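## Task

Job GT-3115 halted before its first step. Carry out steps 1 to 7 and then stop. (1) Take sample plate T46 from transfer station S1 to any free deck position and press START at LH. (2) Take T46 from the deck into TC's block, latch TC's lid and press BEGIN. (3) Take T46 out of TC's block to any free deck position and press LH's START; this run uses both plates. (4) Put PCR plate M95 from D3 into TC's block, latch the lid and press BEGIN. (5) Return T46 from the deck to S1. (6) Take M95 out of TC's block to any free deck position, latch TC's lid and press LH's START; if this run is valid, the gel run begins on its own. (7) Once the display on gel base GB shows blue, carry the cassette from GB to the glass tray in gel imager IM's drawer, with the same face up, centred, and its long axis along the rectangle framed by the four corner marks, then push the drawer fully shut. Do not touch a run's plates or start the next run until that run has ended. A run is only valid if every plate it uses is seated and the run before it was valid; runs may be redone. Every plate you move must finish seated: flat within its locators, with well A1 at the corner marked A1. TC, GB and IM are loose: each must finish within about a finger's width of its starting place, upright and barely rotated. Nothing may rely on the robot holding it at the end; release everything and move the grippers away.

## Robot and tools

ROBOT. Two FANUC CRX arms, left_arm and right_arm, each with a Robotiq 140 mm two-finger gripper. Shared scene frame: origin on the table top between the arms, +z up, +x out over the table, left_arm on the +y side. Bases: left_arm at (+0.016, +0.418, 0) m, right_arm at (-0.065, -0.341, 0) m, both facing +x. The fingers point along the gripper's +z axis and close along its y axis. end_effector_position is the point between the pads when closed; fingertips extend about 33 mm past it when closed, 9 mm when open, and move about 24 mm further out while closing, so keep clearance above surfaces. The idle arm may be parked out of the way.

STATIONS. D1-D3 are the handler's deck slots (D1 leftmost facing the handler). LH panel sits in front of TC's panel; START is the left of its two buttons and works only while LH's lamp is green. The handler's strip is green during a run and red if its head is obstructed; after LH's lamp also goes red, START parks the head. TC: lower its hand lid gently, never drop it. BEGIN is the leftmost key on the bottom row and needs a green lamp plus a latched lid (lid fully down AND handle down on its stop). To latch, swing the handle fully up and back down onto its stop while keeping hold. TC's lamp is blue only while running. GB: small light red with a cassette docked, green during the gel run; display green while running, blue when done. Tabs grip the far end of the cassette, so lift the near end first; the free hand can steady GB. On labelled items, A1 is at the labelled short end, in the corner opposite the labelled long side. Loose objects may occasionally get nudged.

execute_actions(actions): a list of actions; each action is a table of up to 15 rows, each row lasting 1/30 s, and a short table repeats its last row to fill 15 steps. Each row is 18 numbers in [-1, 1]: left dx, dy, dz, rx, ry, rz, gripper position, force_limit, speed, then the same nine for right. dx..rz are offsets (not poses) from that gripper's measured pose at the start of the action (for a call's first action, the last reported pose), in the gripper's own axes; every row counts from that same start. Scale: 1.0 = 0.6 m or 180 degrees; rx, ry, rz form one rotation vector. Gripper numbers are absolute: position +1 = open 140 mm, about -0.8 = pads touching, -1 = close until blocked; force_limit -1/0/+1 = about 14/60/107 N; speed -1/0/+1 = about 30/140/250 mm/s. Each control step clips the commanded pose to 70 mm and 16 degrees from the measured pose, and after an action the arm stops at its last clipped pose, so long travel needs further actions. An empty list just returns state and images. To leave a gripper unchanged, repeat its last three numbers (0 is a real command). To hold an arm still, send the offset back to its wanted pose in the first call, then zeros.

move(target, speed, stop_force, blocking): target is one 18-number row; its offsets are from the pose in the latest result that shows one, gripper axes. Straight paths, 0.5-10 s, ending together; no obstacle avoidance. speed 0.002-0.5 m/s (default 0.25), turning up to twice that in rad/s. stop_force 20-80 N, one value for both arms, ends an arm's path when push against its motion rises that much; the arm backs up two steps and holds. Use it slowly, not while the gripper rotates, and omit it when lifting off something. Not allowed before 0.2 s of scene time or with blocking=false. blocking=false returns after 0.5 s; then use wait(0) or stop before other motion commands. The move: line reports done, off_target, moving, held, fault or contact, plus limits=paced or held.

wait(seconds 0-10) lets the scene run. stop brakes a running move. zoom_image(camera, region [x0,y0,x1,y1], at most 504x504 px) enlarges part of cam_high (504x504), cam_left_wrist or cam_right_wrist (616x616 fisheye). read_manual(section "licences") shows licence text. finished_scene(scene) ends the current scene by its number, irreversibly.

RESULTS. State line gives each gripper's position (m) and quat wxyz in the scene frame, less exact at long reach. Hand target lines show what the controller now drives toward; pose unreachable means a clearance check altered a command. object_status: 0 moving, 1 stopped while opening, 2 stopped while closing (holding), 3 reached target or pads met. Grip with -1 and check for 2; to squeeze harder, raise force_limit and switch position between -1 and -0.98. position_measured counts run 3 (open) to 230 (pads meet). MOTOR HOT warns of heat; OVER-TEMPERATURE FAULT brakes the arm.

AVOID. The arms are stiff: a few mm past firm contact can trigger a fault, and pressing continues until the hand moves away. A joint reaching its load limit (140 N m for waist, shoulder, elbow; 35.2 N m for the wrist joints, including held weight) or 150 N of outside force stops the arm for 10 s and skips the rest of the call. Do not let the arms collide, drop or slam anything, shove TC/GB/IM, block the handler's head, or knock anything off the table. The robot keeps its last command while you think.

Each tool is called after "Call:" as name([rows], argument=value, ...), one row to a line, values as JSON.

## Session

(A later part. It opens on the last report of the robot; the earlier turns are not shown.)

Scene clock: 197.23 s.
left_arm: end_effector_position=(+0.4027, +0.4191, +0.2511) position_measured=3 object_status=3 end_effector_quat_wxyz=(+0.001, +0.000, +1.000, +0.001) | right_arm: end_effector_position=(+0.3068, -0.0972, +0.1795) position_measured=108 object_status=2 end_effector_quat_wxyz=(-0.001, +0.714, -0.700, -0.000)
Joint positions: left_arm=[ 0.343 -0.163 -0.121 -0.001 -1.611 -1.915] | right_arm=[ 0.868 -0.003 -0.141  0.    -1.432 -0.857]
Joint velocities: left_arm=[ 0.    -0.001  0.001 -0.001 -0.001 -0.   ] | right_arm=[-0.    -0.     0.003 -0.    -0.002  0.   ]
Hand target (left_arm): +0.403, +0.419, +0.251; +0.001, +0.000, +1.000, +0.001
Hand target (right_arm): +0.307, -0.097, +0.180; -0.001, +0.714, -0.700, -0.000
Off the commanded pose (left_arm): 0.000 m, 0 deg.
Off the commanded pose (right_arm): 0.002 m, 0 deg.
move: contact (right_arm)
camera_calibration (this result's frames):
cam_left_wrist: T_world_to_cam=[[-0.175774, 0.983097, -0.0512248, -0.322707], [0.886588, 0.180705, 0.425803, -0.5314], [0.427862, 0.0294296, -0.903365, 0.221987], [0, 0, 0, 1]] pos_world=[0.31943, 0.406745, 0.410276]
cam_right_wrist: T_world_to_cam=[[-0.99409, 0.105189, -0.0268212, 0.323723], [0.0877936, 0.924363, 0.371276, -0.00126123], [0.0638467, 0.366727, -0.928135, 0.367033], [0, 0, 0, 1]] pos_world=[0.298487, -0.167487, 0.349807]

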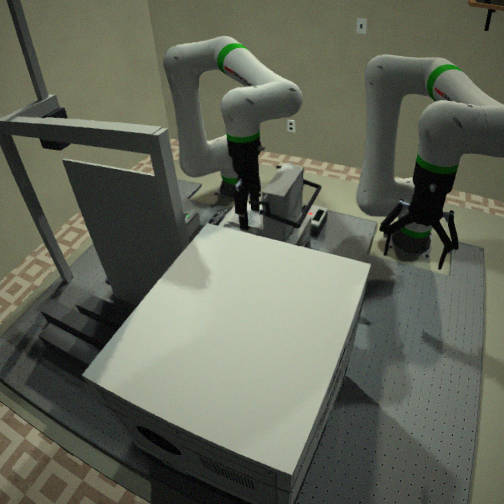

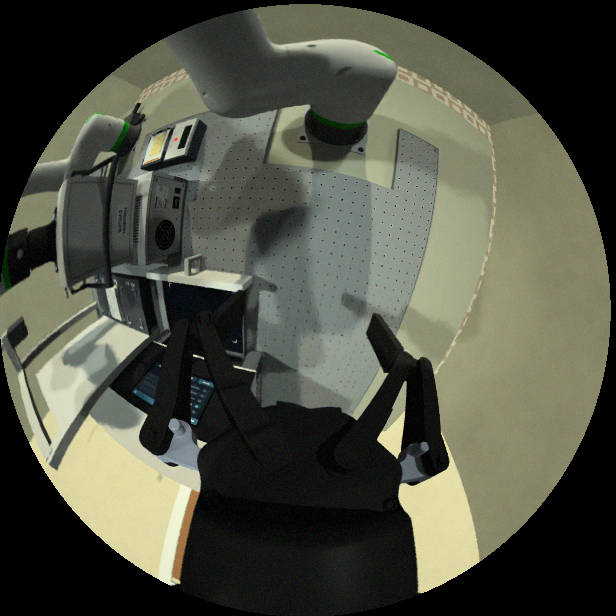

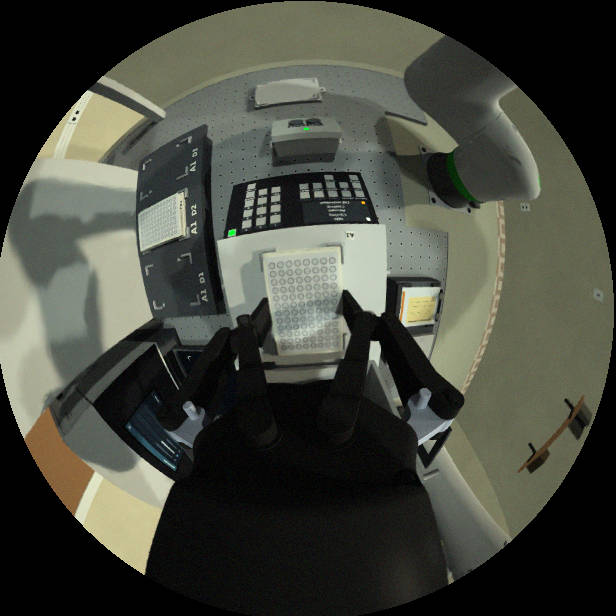

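Call:
execute_actions([
  [[0,0,0,0,0,0,1,0,0,0,0,0,0,0,0,0.34,-0.2,0],[0,0,0,0,0,0,1,0,0,0,0,0,0,0,0,0.34,-0.2,0],[0,0,0,0,0,0,1,0,0,0,0,0,0,0,0,0.34,-0.2,0],[0,0,0,0,0,0,1,0,0,0,0,0,0,0,0,0.34,-0.2,0],[0,0,0,0,0,0,1,0,0,0,0,0,0,0,0,0.34,-0.2,0],[0,0,0,0,0,0,1,0,0,0,0,0,0,0,0,0.34,-0.2,0],[0,0,0,0,0,0,1,0,0,0,0,0,0,0,0,0.34,-0.2,0],[0,0,0,0,0,0,1,0,0,0,0,-0.006,0,0,0,0.34,-0.2,0],[0,0,0,0,0,0,1,0,0,0,0,-0.013,0,0,0,0.34,-0.2,0],[0,0,0,0,0,0,1,0,0,0,0,-0.02,0,0,0,0.34,-0.2,0],[0,0,0,0,0,0,1,0,0,0,0,-0.03,0,0,0,0.34,-0.2,0],[0,0,0,0,0,0,1,0,0,0,0,-0.04,0,0,0,0.34,-0.2,0]],
])

Call:
move(target=[0,0,0,0,0,0,1,0,0,0,0,-0.306,0,0,-0.25,-0.45,-0.6,-0.2], speed=0.45)

Call:
move(target=[0,0,0,0,0,0,1,0,0,-0.288,-0.219,0,-0.0527,0.0218,-0.2493,-0.45,-0.6,-0.2], speed=0.45)

Scene clock: 198.30 s.
left_arm: end_effector_position=(+0.4027, +0.4191, +0.2511) position_measured=3 object_status=3 end_effector_quat_wxyz=(+0.001, +0.000, +1.000, +0.001) | right_arm: end_effector_position=(+0.3069, -0.0973, +0.2033) position_measured=86 object_status=3 end_effector_quat_wxyz=(-0.001, +0.714, -0.700, +0.000)
Joint positions: left_arm=[ 0.343 -0.163 -0.121 -0.001 -1.611 -1.915] | right_arm=[ 0.868 -0.01  -0.092  0.    -1.487 -0.857]
Joint velocities: left_arm=[ 0.    -0.    -0.001  0.     0.001 -0.   ] | right_arm=[ 0.     0.002  0.043  0.    -0.05  -0.   ]
Hand target (left_arm): +0.403, +0.419, +0.251; +0.001, +0.000, +1.000, +0.001
Hand target (right_arm): +0.307, -0.097, +0.204; -0.001, +0.714, -0.700, -0.000
Off the commanded pose (left_arm): 0.000 m, 0 deg.
Off the commanded pose (right_arm): 0.000 m, 0 deg.
camera_calibration (this result's frames):
cam_left_wrist: T_world_to_cam=[[-0.175774, 0.983097, -0.0512248, -0.322707], [0.886588, 0.180705, 0.425803, -0.5314], [0.427862, 0.0294295, -0.903365, 0.221987], [0, 0, 0, 1]] pos_world=[0.31943, 0.406745, 0.410276]
cam_right_wrist: T_world_to_cam=[[-0.994068, 0.105229, -0.0274772, 0.324628], [0.0875614, 0.924219, 0.371689, -0.0100608], [0.0645075, 0.367078, -0.927951, 0.388958], [0, 0, 0, 1]] pos_world=[0.298493, -0.16764, 0.373593]

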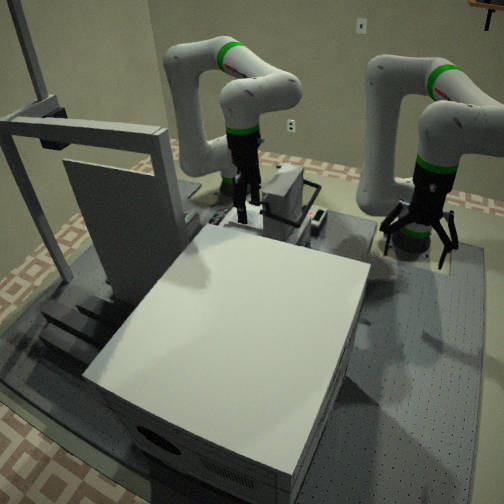

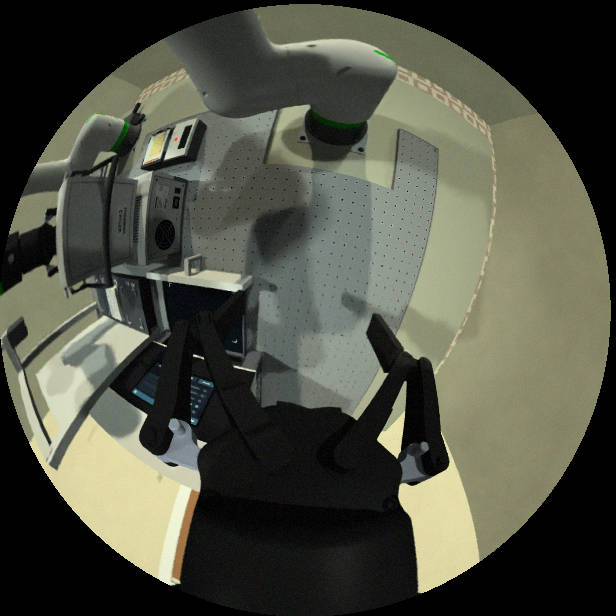

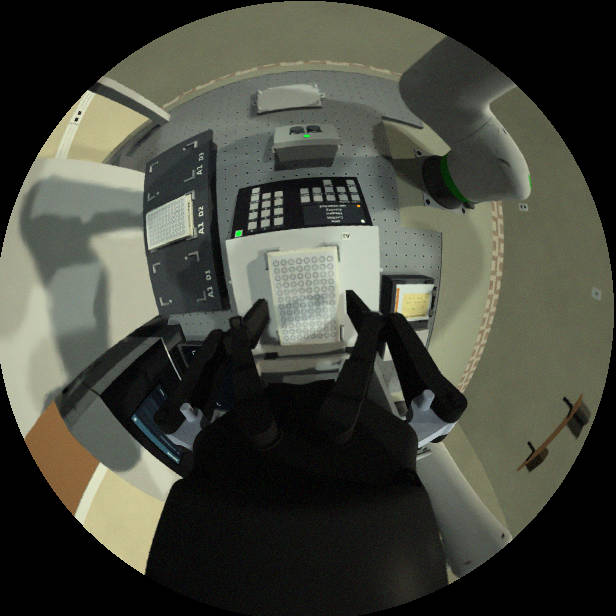

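Scene clock: 199.63 s.
left_arm: end_effector_position=(+0.4027, +0.4191, +0.2511) position_measured=3 object_status=3 end_effector_quat_wxyz=(+0.001, +0.000, +1.000, +0.001) | right_arm: end_effector_position=(+0.3070, -0.0979, +0.3869) position_measured=186 object_status=3 end_effector_quat_wxyz=(-0.001, +0.927, -0.374, +0.000)
Joint positions: left_arm=[ 0.343 -0.163 -0.121 -0.001 -1.611 -1.915] | right_arm=[ 0.867  0.05   0.404  0.    -1.922 -0.072]
Joint velocities: left_arm=[-0.    -0.001 -0.    -0.002 -0.     0.   ] | right_arm=[ 0.     0.    -0.     0.001 -0.     0.   ]
Hand target (left_arm): +0.403, +0.419, +0.251; +0.001, +0.000, +1.000, +0.001
Hand target (right_arm): +0.307, -0.098, +0.387; -0.001, +0.927, -0.374, +0.000
Off the commanded pose (left_arm): 0.000 m, 0 deg.
Off the commanded pose (right_arm): 0.001 m, 0 deg.
move: done
camera_calibration (this result's frames):
cam_left_wrist: T_world_to_cam=[[-0.175773, 0.983097, -0.0512248, -0.322707], [0.886588, 0.180705, 0.425803, -0.5314], [0.427862, 0.0294296, -0.903365, 0.221987], [0, 0, 0, 1]] pos_world=[0.31943, 0.406745, 0.410276]
cam_right_wrist: T_world_to_cam=[[-0.778175, -0.627418, -0.0280933, 0.192074], [-0.591057, 0.716485, 0.370541, 0.110713], [-0.212356, 0.304951, -0.928391, 0.638594], [0, 0, 0, 1]] pos_world=[0.350514, -0.153553, 0.557237]

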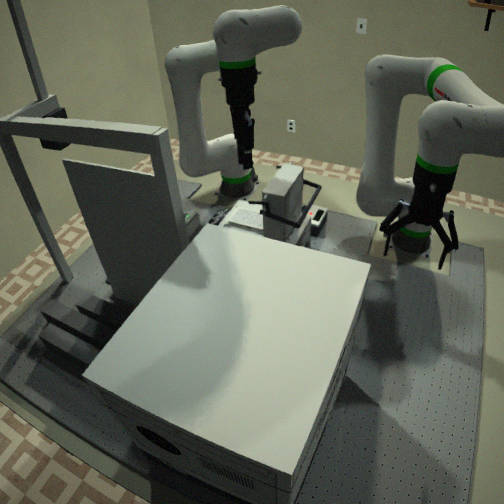

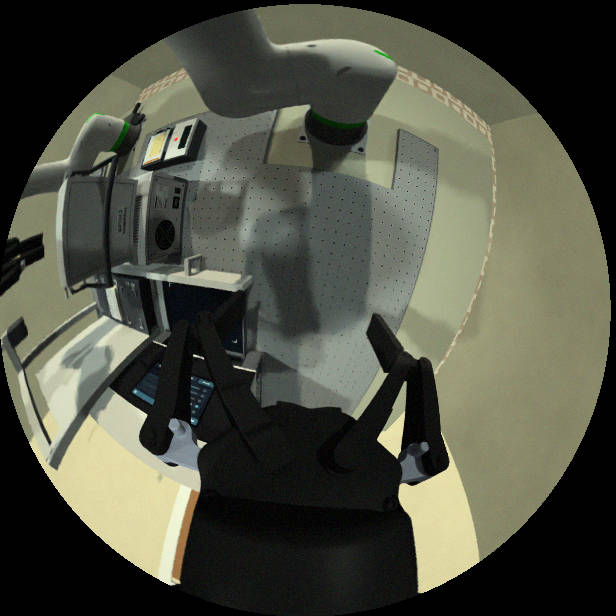

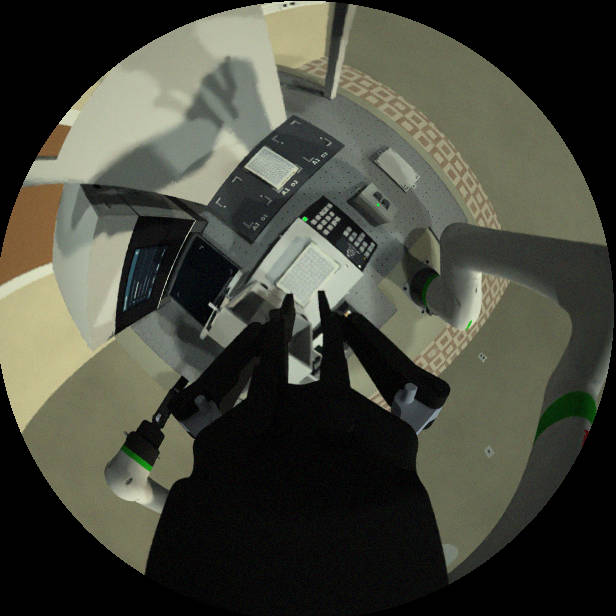

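Scene clock: 201.10 s.
left_arm: end_effector_position=(+0.4027, +0.4191, +0.2511) position_measured=3 object_status=3 end_effector_quat_wxyz=(+0.001, +0.000, +1.000, +0.001) | right_arm: end_effector_position=(+0.2732, +0.1169, +0.3875) position_measured=186 object_status=3 end_effector_quat_wxyz=(+0.086, +0.996, +0.009, +0.002)
Joint positions: left_arm=[ 0.343 -0.163 -0.121 -0.001 -1.611 -1.915] | right_arm=[ 1.198  0.603  1.104  0.083 -2.229  0.427]
Joint velocities: left_arm=[ 0.     0.001 -0.001 -0.    -0.001 -0.   ] | right_arm=[-0.001  0.003  0.003 -0.001 -0.002  0.   ]
Hand target (left_arm): +0.403, +0.419, +0.251; +0.001, +0.000, +1.000, +0.001
Hand target (right_arm): +0.273, +0.117, +0.387; +0.086, +0.996, +0.009, +0.002
Off the commanded pose (left_arm): 0.000 m, 0 deg.
Off the commanded pose (right_arm): 0.001 m, 0 deg.
move: done
camera_calibration (this result's frames):
cam_left_wrist: T_world_to_cam=[[-0.175774, 0.983097, -0.0512249, -0.322707], [0.886588, 0.180705, 0.425803, -0.5314], [0.427862, 0.0294296, -0.903365, 0.221987], [0, 0, 0, 1]] pos_world=[0.31943, 0.406745, 0.410276]
cam_right_wrist: T_world_to_cam=[[-0.107575, -0.983726, 0.143915, 0.0922889], [-0.926302, 0.151749, 0.344873, 0.1041], [-0.3611, -0.0962086, -0.927551, 0.653635], [0, 0, 0, 1]] pos_world=[0.342384, 0.137875, 0.557097]

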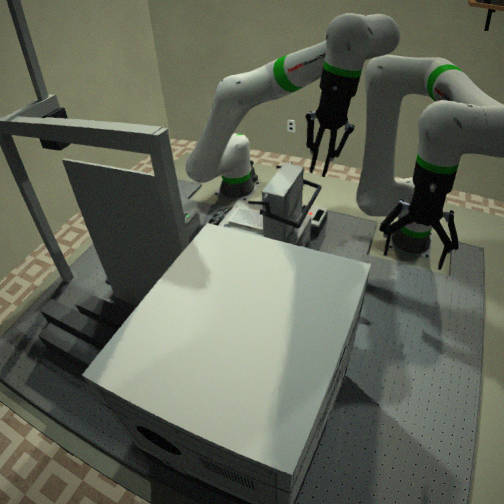

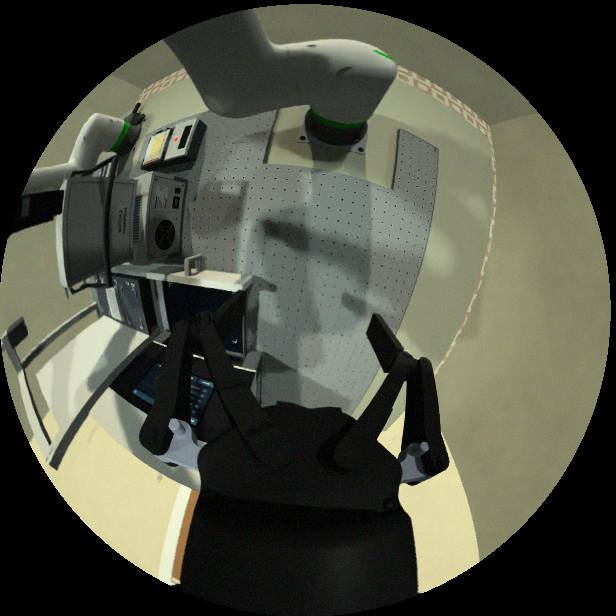

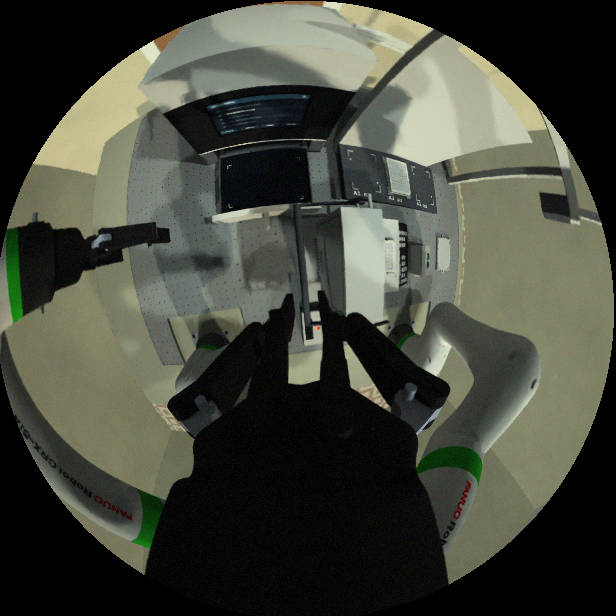

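Call:
execute_actions([
  [[0,0,0,0,0,0,1,0,0,0,-0.0009,0.095,0,0,0,-0.45,-0.6,0]],
  [[0,0,0,0,0,0,1,0,0,0,0,0.091,0,0,0,-0.45,-0.6,0]],
  [[0,0,0,0,0,0,1,0,0,0,0,0,0,0,0,-1,-0.6,0]],
  [[0,0,0,0,0,0,1,0,0,0,0.0085,-0.0044,0,0,0,-1,-0.6,0],[0,0,0,0,0,0,1,0,0,0,0.017,-0.0088,0,0,0,-1,-0.6,0],[0,0,0,0,0,0,1,0,0,0,0.0254,-0.0132,0,0,0,-1,-0.6,0],[0,0,0,0,0,0,1,0,0,0,0.0339,-0.0176,0,0,0,-1,-0.6,0],[0,0,0,0,0,0,1,0,0,0,0.0424,-0.0219,0,0,0,-1,-0.6,0],[0,0,0,0,0,0,1,0,0,0,0.0509,-0.0263,0,0,0,-1,-0.6,0],[0,0,0,0,0,0,1,0,0,0,0.0593,-0.0307,0,0,0,-1,-0.6,0],[0,0,0,0,0,0,1,0,0,0,0.0678,-0.0351,0,0,0,-1,-0.6,0]],
  [[0,0,0,0,0,0,1,0,0,0,0.0095,-0.0018,0.0035,0,0,-1,-0.6,0],[0,0,0,0,0,0,1,0,0,0,0.0189,-0.0036,0.007,0,0,-1,-0.6,0],[0,0,0,0,0,0,1,0,0,0,0.0284,-0.0054,0.0104,0,0,-1,-0.6,0],[0,0,0,0,0,0,1,0,0,0,0.0378,-0.0072,0.0139,0,0,-1,-0.6,0],[0,0,0,0,0,0,1,0,0,0,0.0473,-0.0089,0.0174,0,0,-1,-0.6,0],[0,0,0,0,0,0,1,0,0,0,0.0567,-0.0107,0.0209,0,0,-1,-0.6,0],[0,0,0,0,0,0,1,0,0,0,0.0662,-0.0125,0.0243,0,0,-1,-0.6,0],[0,0,0,0,0,0,1,0,0,0,0.0756,-0.0143,0.0278,0,0,-1,-0.6,0]],
  [[0,0,0,0,0,0,1,0,0,0,0.0098,0,0.0035,0,0,-1,-0.6,0],[0,0,0,0,0,0,1,0,0,0,0.0196,-0.0001,0.007,0,0,-1,-0.6,0],[0,0,0,0,0,0,1,0,0,0,0.0293,-0.0002,0.0104,0,0,-1,-0.6,0],[0,0,0,0,0,0,1,0,0,0,0.0391,-0.0002,0.0139,0,0,-1,-0.6,0],[0,0,0,0,0,0,1,0,0,0,0.0489,-0.0003,0.0174,0,0,-1,-0.6,0],[0,0,0,0,0,0,1,0,0,0,0.0587,-0.0003,0.0209,0,0,-1,-0.6,0],[0,0,0,0,0,0,1,0,0,0,0.0684,-0.0004,0.0243,0,0,-1,-0.6,0],[0,0,0,0,0,0,1,0,0,0,0.0782,-0.0004,0.0278,0,0,-1,-0.6,0]],
  [[0,0,0,0,0,0,1,0,0,0,0.0096,0.0019,0.0035,0,0,-1,-0.6,0],[0,0,0,0,0,0,1,0,0,0,0.0192,0.0039,0.007,0,0,-1,-0.6,0],[0,0,0,0,0,0,1,0,0,0,0.0288,0.0058,0.0104,0,0,-1,-0.6,0],[0,0,0,0,0,0,1,0,0,0,0.0384,0.0078,0.0139,0,0,-1,-0.6,0],[0,0,0,0,0,0,1,0,0,0,0.048,0.0097,0.0174,0,0,-1,-0.6,0],[0,0,0,0,0,0,1,0,0,0,0.0576,0.0116,0.0209,0,0,-1,-0.6,0],[0,0,0,0,0,0,1,0,0,0,0.0672,0.0136,0.0243,0,0,-1,-0.6,0],[0,0,0,0,0,0,1,0,0,0,0.0768,0.0155,0.0278,0,0,-1,-0.6,0]],
  [[0,0,0,0,0,0,1,0,0,0,0.0073,0.0029,0.0028,0,0,-1,-0.6,0],[0,0,0,0,0,0,1,0,0,0,0.0145,0.0058,0.0056,0,0,-1,-0.6,0],[0,0,0,0,0,0,1,0,0,0,0.0218,0.0087,0.0083,0,0,-1,-0.6,0],[0,0,0,0,0,0,1,0,0,0,0.029,0.0116,0.0111,0,0,-1,-0.6,0],[0,0,0,0,0,0,1,0,0,0,0.0363,0.0146,0.0139,0,0,-1,-0.6,0],[0,0,0,0,0,0,1,0,0,0,0.0435,0.0175,0.0167,0,0,-1,-0.6,0],[0,0,0,0,0,0,1,0,0,0,0.0508,0.0204,0.0195,0,0,-1,-0.6,0],[0,0,0,0,0,0,1,0,0,0,0.058,0.0233,0.0222,0,0,-1,-0.6,0],[0,0,0,0,0,0,1,0,0,0,0.0653,0.0262,0.025,0,0,-1,-0.6,0],[0,0,0,0,0,0,1,0,0,0,0.0725,0.0291,0.0278,0,0,-1,-0.6,0]],
])

Call:
move(target=[0,0,0,0,0,0,1,0,0,0,0.0078,0.015,0,0,0,-1,-0.6,0], speed=0.01, stop_force=20)

Scene clock: 206.13 s.
left_arm: end_effector_position=(+0.4027, +0.4191, +0.2511) position_measured=3 object_status=3 end_effector_quat_wxyz=(+0.001, +0.000, +1.000, +0.001) | right_arm: end_effector_position=(+0.2778, -0.1162, +0.2952) position_measured=215 object_status=2 end_effector_quat_wxyz=(-0.087, +0.996, +0.009, -0.001)
Joint positions: left_arm=[ 0.343 -0.163 -0.121 -0.001 -1.611 -1.915] | right_arm=[ 0.779 -0.167  0.004 -0.125 -1.621  0.788]
Joint velocities: left_arm=[ 0.     0.    -0.001  0.    -0.001  0.   ] | right_arm=[-0.012  0.    -0.001 -0.008  0.002  0.015]
Hand target (left_arm): +0.403, +0.419, +0.251; +0.001, +0.000, +1.000, +0.001
Hand target (right_arm): +0.278, -0.116, +0.295; -0.087, +0.996, +0.009, -0.001
Off the commanded pose (left_arm): 0.000 m, 0 deg.
Off the commanded pose (right_arm): 0.000 m, 0 deg.
camera_calibration (this result's frames):
cam_left_wrist: T_world_to_cam=[[-0.175773, 0.983097, -0.0512249, -0.322707], [0.886588, 0.180705, 0.425803, -0.5314], [0.427862, 0.0294295, -0.903365, 0.221987], [0, 0, 0, 1]] pos_world=[0.31943, 0.406745, 0.410276]
cam_right_wrist: T_world_to_cam=[[-0.106823, -0.974623, -0.196721, -0.0218504], [-0.922936, 0.0236035, 0.38423, 0.148149], [-0.369836, 0.222606, -0.902035, 0.579208], [0, 0, 0, 1]] pos_world=[0.34861, -0.153728, 0.461244]

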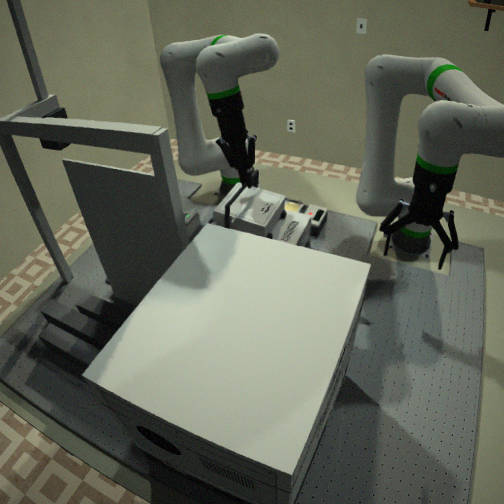

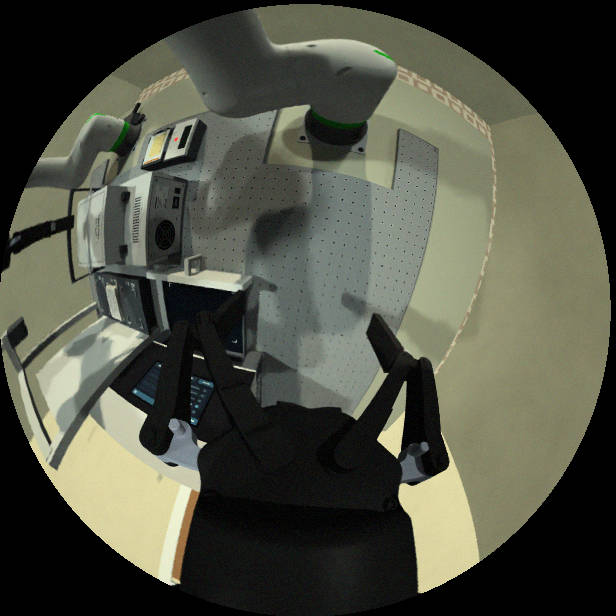

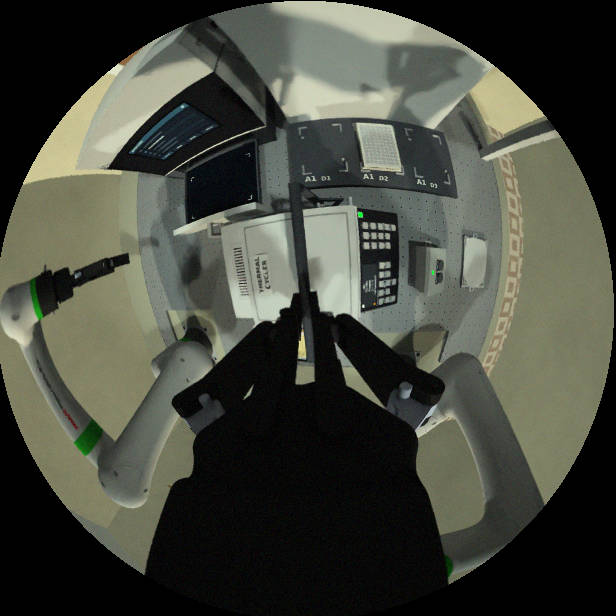

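Scene clock: 207.00 s.
left_arm: end_effector_position=(+0.4027, +0.4191, +0.2511) position_measured=3 object_status=3 end_effector_quat_wxyz=(+0.001, +0.000, +1.000, +0.001) | right_arm: end_effector_position=(+0.2778, -0.1179, +0.2900) position_measured=215 object_status=2 end_effector_quat_wxyz=(-0.087, +0.996, +0.009, -0.001)
Joint positions: left_arm=[ 0.343 -0.163 -0.121 -0.001 -1.611 -1.915] | right_arm=[ 0.775 -0.17  -0.011 -0.126 -1.61   0.793]
Joint velocities: left_arm=[ 0.     0.001  0.001  0.001  0.    -0.   ] | right_arm=[ 0.002  0.001  0.    -0.001 -0.001 -0.002]
Hand target (left_arm): +0.403, +0.419, +0.251; +0.001, +0.000, +1.000, +0.001
Hand target (right_arm): +0.278, -0.118, +0.290; -0.087, +0.996, +0.009, -0.001
Off the commanded pose (left_arm): 0.000 m, 0 deg.
Off the commanded pose (right_arm): 0.005 m, 0 deg.
move: contact (right_arm)
camera_calibration (this result's frames):
cam_left_wrist: T_world_to_cam=[[-0.175774, 0.983097, -0.0512248, -0.322707], [0.886588, 0.180705, 0.425803, -0.5314], [0.427862, 0.0294296, -0.903365, 0.221987], [0, 0, 0, 1]] pos_world=[0.31943, 0.406745, 0.410276]
cam_right_wrist: T_world_to_cam=[[-0.106766, -0.974591, -0.196909, -0.0244197], [-0.922957, 0.0234872, 0.384186, 0.150223], [-0.369799, 0.222756, -0.902013, 0.5749], [0, 0, 0, 1]] pos_world=[0.348639, -0.15539, 0.456046]

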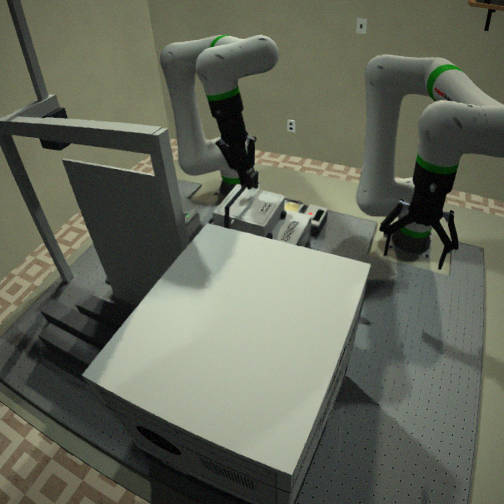

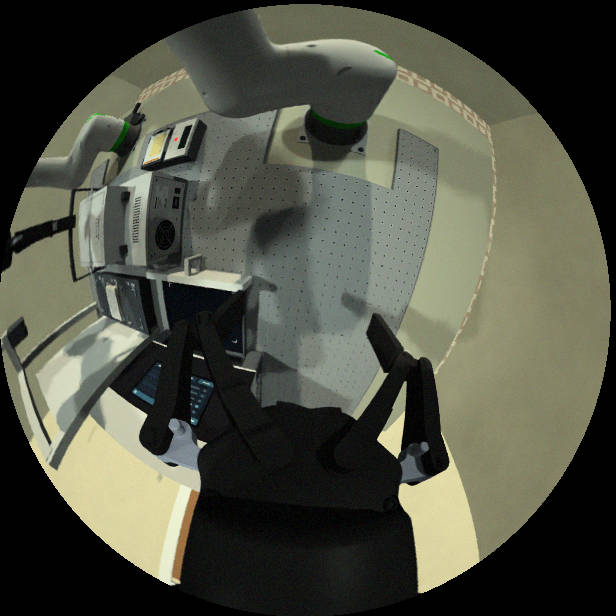

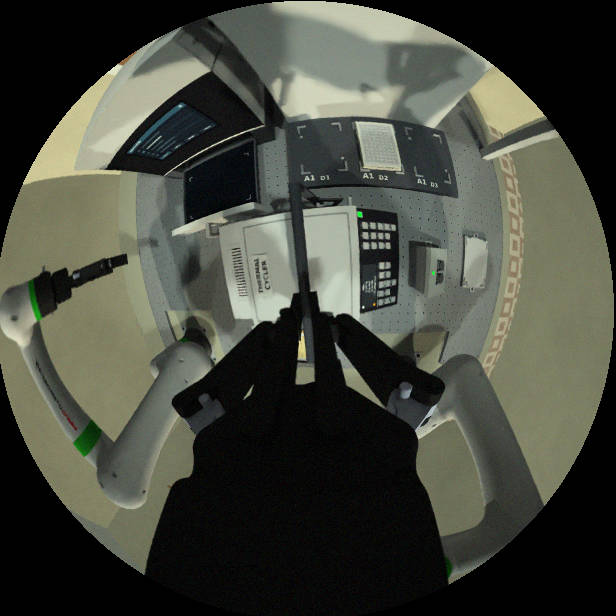

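Call:
execute_actions([
  [[0,0,0,0,0,0,1,0,0,0,0,0,0,0,0,-0.98,-0.9,0],[0,0,0,0,0,0,1,0,0,0,0,0,0,0,0,-0.98,-0.9,0],[0,0,0,0,0,0,1,0,0,0,0.0657,-0.0009,0.0722,0,0,-0.98,-0.9,0]],
  [[0,0,0,0,0,0,1,0,0,0,0.0641,0.0001,0.0722,0,0,-0.98,-0.9,0]],
  [[0,0,0,0,0,0,1,0,0,0,0.0634,0.0067,0.0722,0,0,-0.98,-0.9,0]],
  [[0,0,0,0,0,0,1,0,0,0,0.0602,0.0148,0.0722,0,0,-0.98,-0.9,0]],
])

Call:
move(target=[0,0,0,0,0,0,1,0,0,0,0.034,0.0115,0,0,0,-0.98,-0.9,0], speed=0.012, stop_force=25)

Scene clock: 209.27 s.
left_arm: end_effector_position=(+0.4027, +0.4191, +0.2511) position_measured=3 object_status=3 end_effector_quat_wxyz=(+0.001, +0.000, +1.000, +0.001) | right_arm: end_effector_position=(+0.2798, -0.2369, +0.2132) position_measured=215 object_status=2 end_effector_quat_wxyz=(-0.504, +0.864, +0.006, +0.005)
Joint positions: left_arm=[ 0.343 -0.163 -0.121 -0.001 -1.611 -1.915] | right_arm=[-0.368  0.005 -0.234 -0.979 -1.75   1.976]
Joint velocities: left_arm=[ 0.    -0.    -0.    -0.     0.002  0.001] | right_arm=[-0.001  0.005  0.003 -0.003 -0.004  0.007]
Hand target (left_arm): +0.403, +0.419, +0.251; +0.001, +0.000, +1.000, +0.001
Hand target (right_arm): +0.280, -0.237, +0.213; -0.504, +0.863, +0.006, +0.005
Off the commanded pose (left_arm): 0.000 m, 0 deg.
Off the commanded pose (right_arm): 0.000 m, 0 deg.
camera_calibration (this result's frames):
cam_left_wrist: T_world_to_cam=[[-0.175774, 0.983097, -0.0512247, -0.322707], [0.886588, 0.180705, 0.425803, -0.5314], [0.427862, 0.0294296, -0.903365, 0.221987], [0, 0, 0, 1]] pos_world=[0.31943, 0.406745, 0.410276]
cam_right_wrist: T_world_to_cam=[[-0.109312, -0.465339, -0.878357, 0.111315], [-0.925573, -0.274555, 0.260643, 0.140836], [-0.362444, 0.841474, -0.400693, 0.570489], [0, 0, 0, 1]] pos_world=[0.349292, -0.389586, 0.289657]

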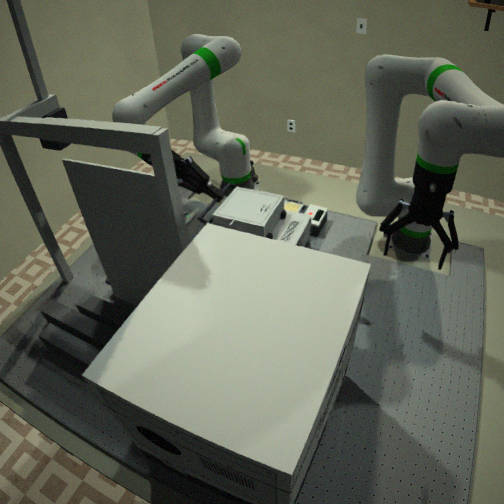

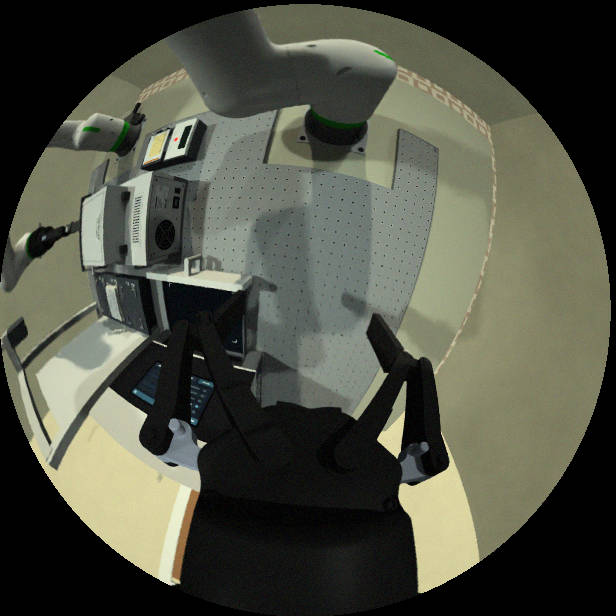

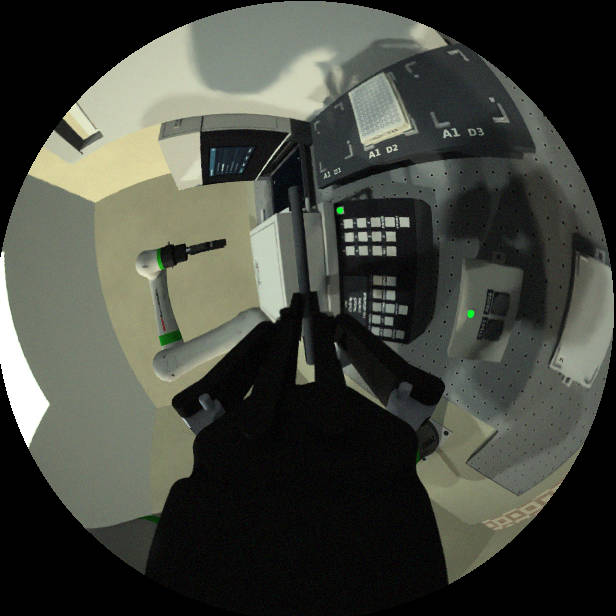

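Scene clock: 211.10 s.
left_arm: end_effector_position=(+0.4027, +0.4191, +0.2511) position_measured=3 object_status=3 end_effector_quat_wxyz=(+0.001, +0.000, +1.000, +0.001) | right_arm: end_effector_position=(+0.2801, -0.2401, +0.1953) position_measured=215 object_status=2 end_effector_quat_wxyz=(-0.504, +0.863, +0.006, +0.005)
Joint positions: left_arm=[ 0.343 -0.163 -0.121 -0.001 -1.611 -1.915] | right_arm=[-0.374  0.034 -0.252 -0.97  -1.728  2.019]
Joint velocities: left_arm=[ 0.001 -0.    -0.001  0.     0.001  0.   ] | right_arm=[ 0.002 -0.002  0.001 -0.001 -0.003 -0.002]
Hand target (left_arm): +0.403, +0.419, +0.251; +0.001, +0.000, +1.000, +0.001
Hand target (right_arm): +0.280, -0.240, +0.195; -0.504, +0.863, +0.006, +0.005
Off the commanded pose (left_arm): 0.000 m, 0 deg.
Off the commanded pose (right_arm): 0.003 m, 0 deg.
move: contact (right_arm)
camera_calibration (this result's frames):
cam_left_wrist: T_world_to_cam=[[-0.175773, 0.983097, -0.0512248, -0.322707], [0.886588, 0.180705, 0.425803, -0.5314], [0.427862, 0.0294295, -0.903365, 0.221987], [0, 0, 0, 1]] pos_world=[0.31943, 0.406745, 0.410276]
cam_right_wrist: T_world_to_cam=[[-0.109181, -0.465088, -0.878506, 0.0941517], [-0.925581, -0.2747, 0.26046, 0.144895], [-0.362463, 0.841566, -0.400485, 0.566175], [0, 0, 0, 1]] pos_world=[0.349609, -0.392882, 0.271718]

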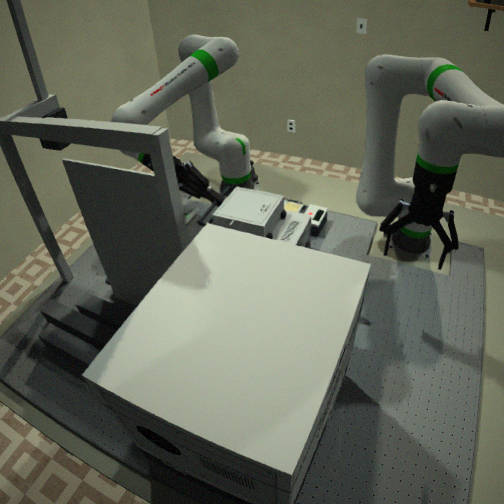

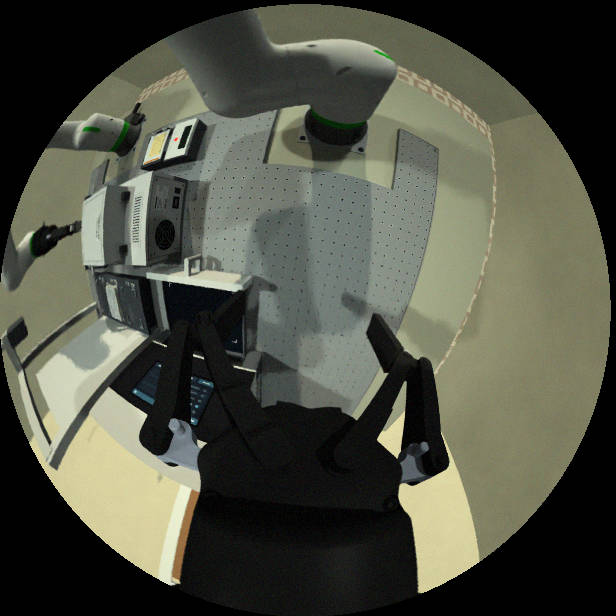

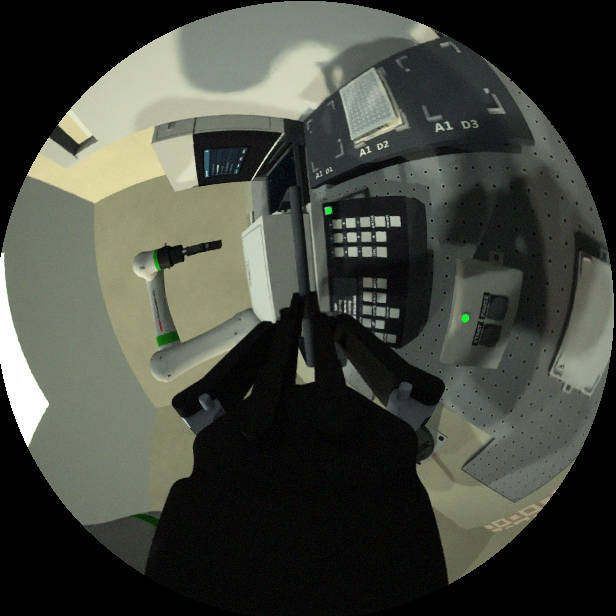

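Call:
execute_actions([
  [[0,0,0,0,0,0,1,0,0,0,0,0,0,0,0,-0.45,-0.6,0],[0,0,0,0,0,0,1,0,0,0,0,0,0,0,0,-0.45,-0.6,0],[0,0,0,0,0,0,1,0,0,0,0,0,0,0,0,-0.45,-0.6,0],[0,0,0,0,0,0,1,0,0,0,0,0,0,0,0,-0.45,-0.6,0],[0,0,0,0,0,0,1,0,0,0,0,0,0,0,0,-0.45,-0.6,0],[0,0,0,0,0,0,1,0,0,0,0,0,0,0,0,-0.45,-0.6,0],[0,0,0,0,0,0,1,0,0,0,0,-0.03,0,0,0,-0.45,-0.6,0]],
  [[0,0,0,0,0,0,1,0,0,0,0,-0.07,0,0,0,-0.45,-0.6,0]],
])

Call:
move(target=[0,0,0,0,0,0,1,0,0,-0.0988,0.1341,0.0927,-0.2782,-0.1031,0.0489,-1,0,0.3], speed=0.4)

Scene clock: 212.63 s.
left_arm: end_effector_position=(+0.4027, +0.4191, +0.2511) position_measured=3 object_status=3 end_effector_quat_wxyz=(+0.001, +0.000, +1.000, +0.001) | right_arm: end_effector_position=(+0.2798, -0.2924, +0.2246) position_measured=186 object_status=3 end_effector_quat_wxyz=(-0.504, +0.863, +0.006, +0.005)
Joint positions: left_arm=[ 0.343 -0.163 -0.121 -0.001 -1.611 -1.915] | right_arm=[-0.483  0.068 -0.147 -0.943 -1.856  2.021]
Joint velocities: left_arm=[ 0.     0.    -0.001  0.001  0.     0.   ] | right_arm=[-0.    -0.     0.003 -0.001 -0.    -0.   ]
Hand target (left_arm): +0.403, +0.419, +0.251; +0.001, +0.000, +1.000, +0.001
Hand target (right_arm): +0.280, -0.292, +0.225; -0.504, +0.863, +0.006, +0.005
Off the commanded pose (left_arm): 0.000 m, 0 deg.
Off the commanded pose (right_arm): 0.000 m, 0 deg.
camera_calibration (this result's frames):
cam_left_wrist: T_world_to_cam=[[-0.175774, 0.983097, -0.0512248, -0.322707], [0.886588, 0.180705, 0.425803, -0.5314], [0.427862, 0.0294295, -0.903365, 0.221987], [0, 0, 0, 1]] pos_world=[0.31943, 0.406745, 0.410276]
cam_right_wrist: T_world_to_cam=[[-0.109604, -0.464994, -0.878503, 0.0956792], [-0.925527, -0.274562, 0.260797, 0.12257], [-0.362472, 0.841663, -0.400271, 0.621809], [0, 0, 0, 1]] pos_world=[0.349317, -0.44521, 0.300981]

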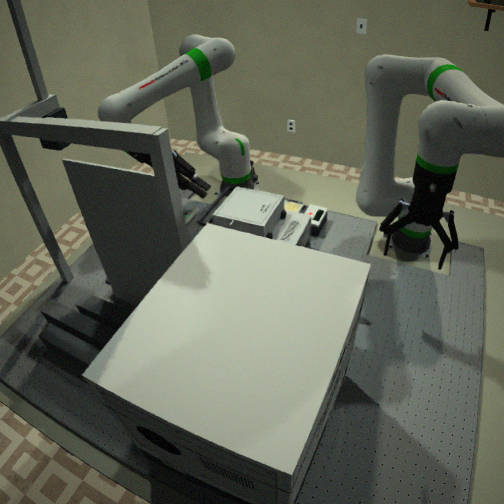

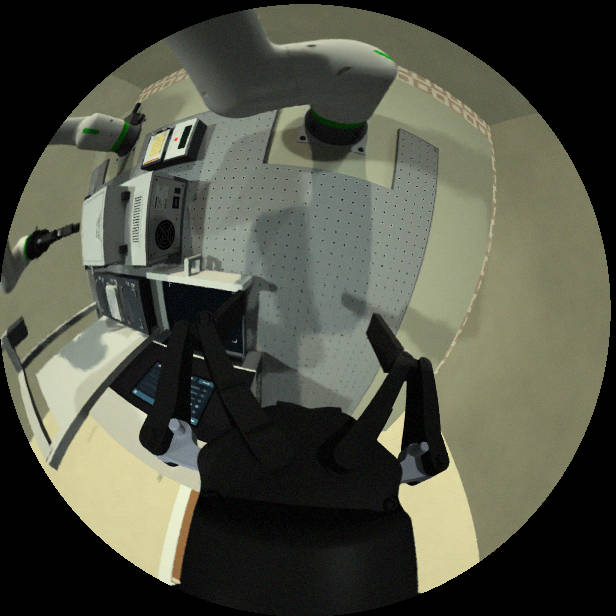

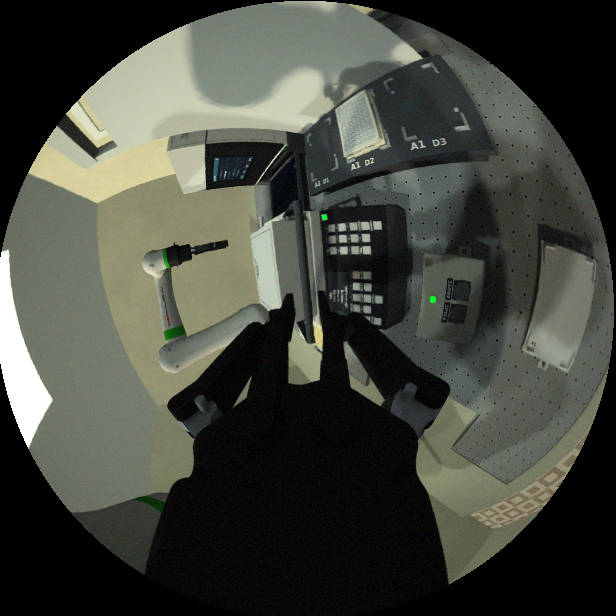

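Scene clock: 214.30 s.
left_arm: end_effector_position=(+0.4027, +0.4191, +0.2511) position_measured=3 object_status=3 end_effector_quat_wxyz=(+0.001, +0.000, +1.000, +0.001) | right_arm: end_effector_position=(+0.2232, -0.2836, +0.1270) position_measured=233 object_status=3 end_effector_quat_wxyz=(-0.085, +0.983, +0.018, -0.163)
Joint positions: left_arm=[ 0.343 -0.163 -0.121 -0.001 -1.611 -1.915] | right_arm=[ 0.307 -0.064 -0.305 -0.257 -1.598  1.319]
Joint velocities: left_arm=[-0.    -0.     0.    -0.002 -0.001 -0.   ] | right_arm=[ 0.001  0.    -0.     0.     0.    -0.   ]
Hand target (left_arm): +0.403, +0.419, +0.251; +0.001, +0.000, +1.000, +0.001
Hand target (right_arm): +0.223, -0.284, +0.127; -0.085, +0.983, +0.018, -0.163
Off the commanded pose (left_arm): 0.000 m, 0 deg.
Off the commanded pose (right_arm): 0.001 m, 0 deg.
move: done
camera_calibration (this result's frames):
cam_left_wrist: T_world_to_cam=[[-0.175773, 0.983097, -0.0512248, -0.322707], [0.886588, 0.180705, 0.425803, -0.5314], [0.427862, 0.0294295, -0.903365, 0.221987], [0, 0, 0, 1]] pos_world=[0.31943, 0.406745, 0.410276]
cam_right_wrist: T_world_to_cam=[[-0.119181, -0.980508, -0.156204, -0.227917], [-0.75414, -0.0129343, 0.656587, 0.083701], [-0.645809, 0.196052, -0.737898, 0.477789], [0, 0, 0, 1]] pos_world=[0.344519, -0.316064, 0.262001]

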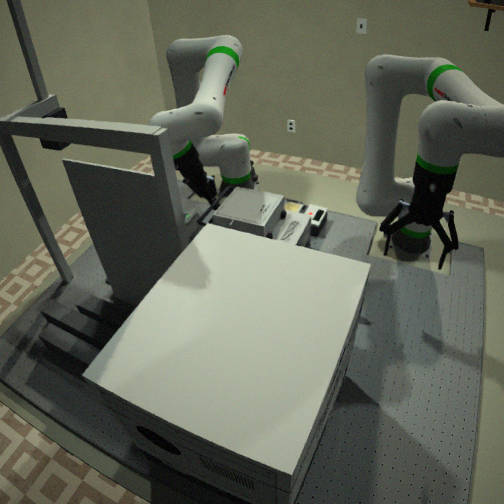

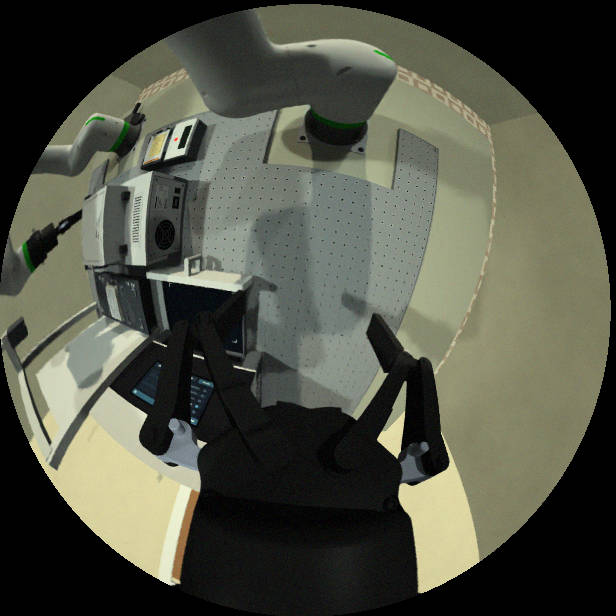

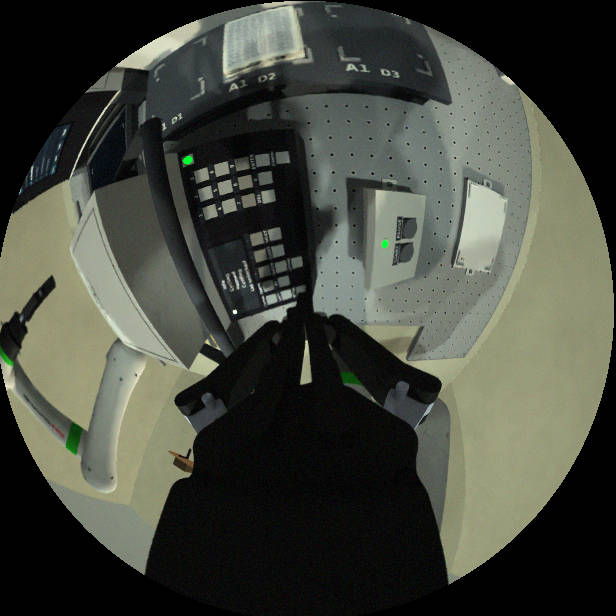

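Call:
move(target=[0,0,0,0,0,0,1,0,0,-0.0017,0,0.027,0,0,0,-1,0,0.3], speed=0.01, stop_force=20)

Scene clock: 216.07 s.
left_arm: end_effector_position=(+0.4027, +0.4191, +0.2511) position_measured=3 object_status=3 end_effector_quat_wxyz=(+0.001, +0.000, +1.000, +0.001) | right_arm: end_effector_position=(+0.2182, -0.2815, +0.1151) position_measured=233 object_status=3 end_effector_quat_wxyz=(-0.085, +0.983, +0.018, -0.163)
Joint positions: left_arm=[ 0.343 -0.163 -0.121 -0.001 -1.611 -1.915] | right_arm=[ 0.317 -0.067 -0.337 -0.259 -1.568  1.317]
Joint velocities: left_arm=[ 0.    -0.    -0.001  0.     0.001 -0.001] | right_arm=[-0.002  0.001  0.001  0.    -0.002 -0.   ]
Hand target (left_arm): +0.403, +0.419, +0.251; +0.001, +0.000, +1.000, +0.001
Hand target (right_arm): +0.218, -0.282, +0.115; -0.085, +0.983, +0.018, -0.163
Off the commanded pose (left_arm): 0.000 m, 0 deg.
Off the commanded pose (right_arm): 0.003 m, 0 deg.
move: contact (right_arm)
camera_calibration (this result's frames):
cam_left_wrist: T_world_to_cam=[[-0.175774, 0.983097, -0.0512248, -0.322707], [0.886588, 0.180705, 0.425803, -0.5314], [0.427862, 0.0294296, -0.903365, 0.221987], [0, 0, 0, 1]] pos_world=[0.31943, 0.406745, 0.410276]
cam_right_wrist: T_world_to_cam=[[-0.119003, -0.980541, -0.156136, -0.228384], [-0.754222, -0.013, 0.65649, 0.087782], [-0.645745, 0.195885, -0.737999, 0.465275], [0, 0, 0, 1]] pos_world=[0.339478, -0.313939, 0.250085]

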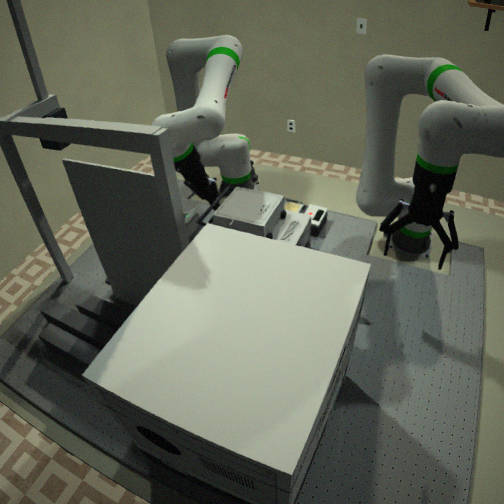

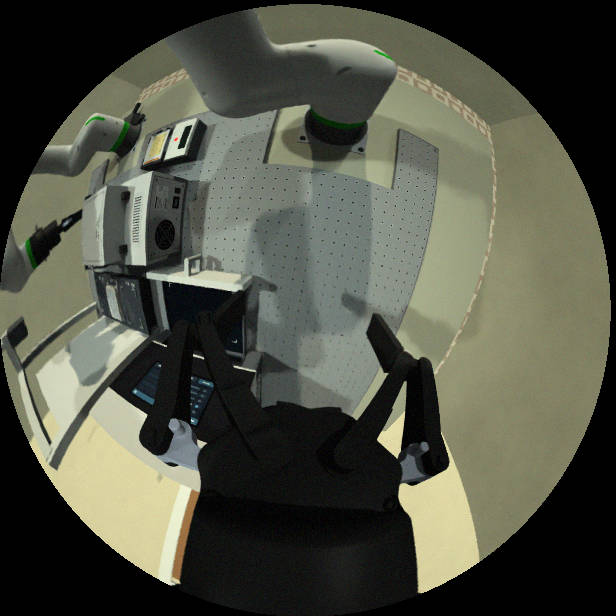

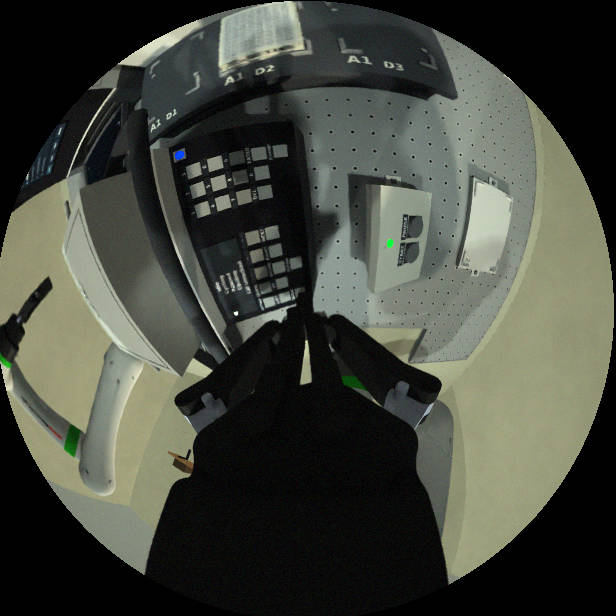

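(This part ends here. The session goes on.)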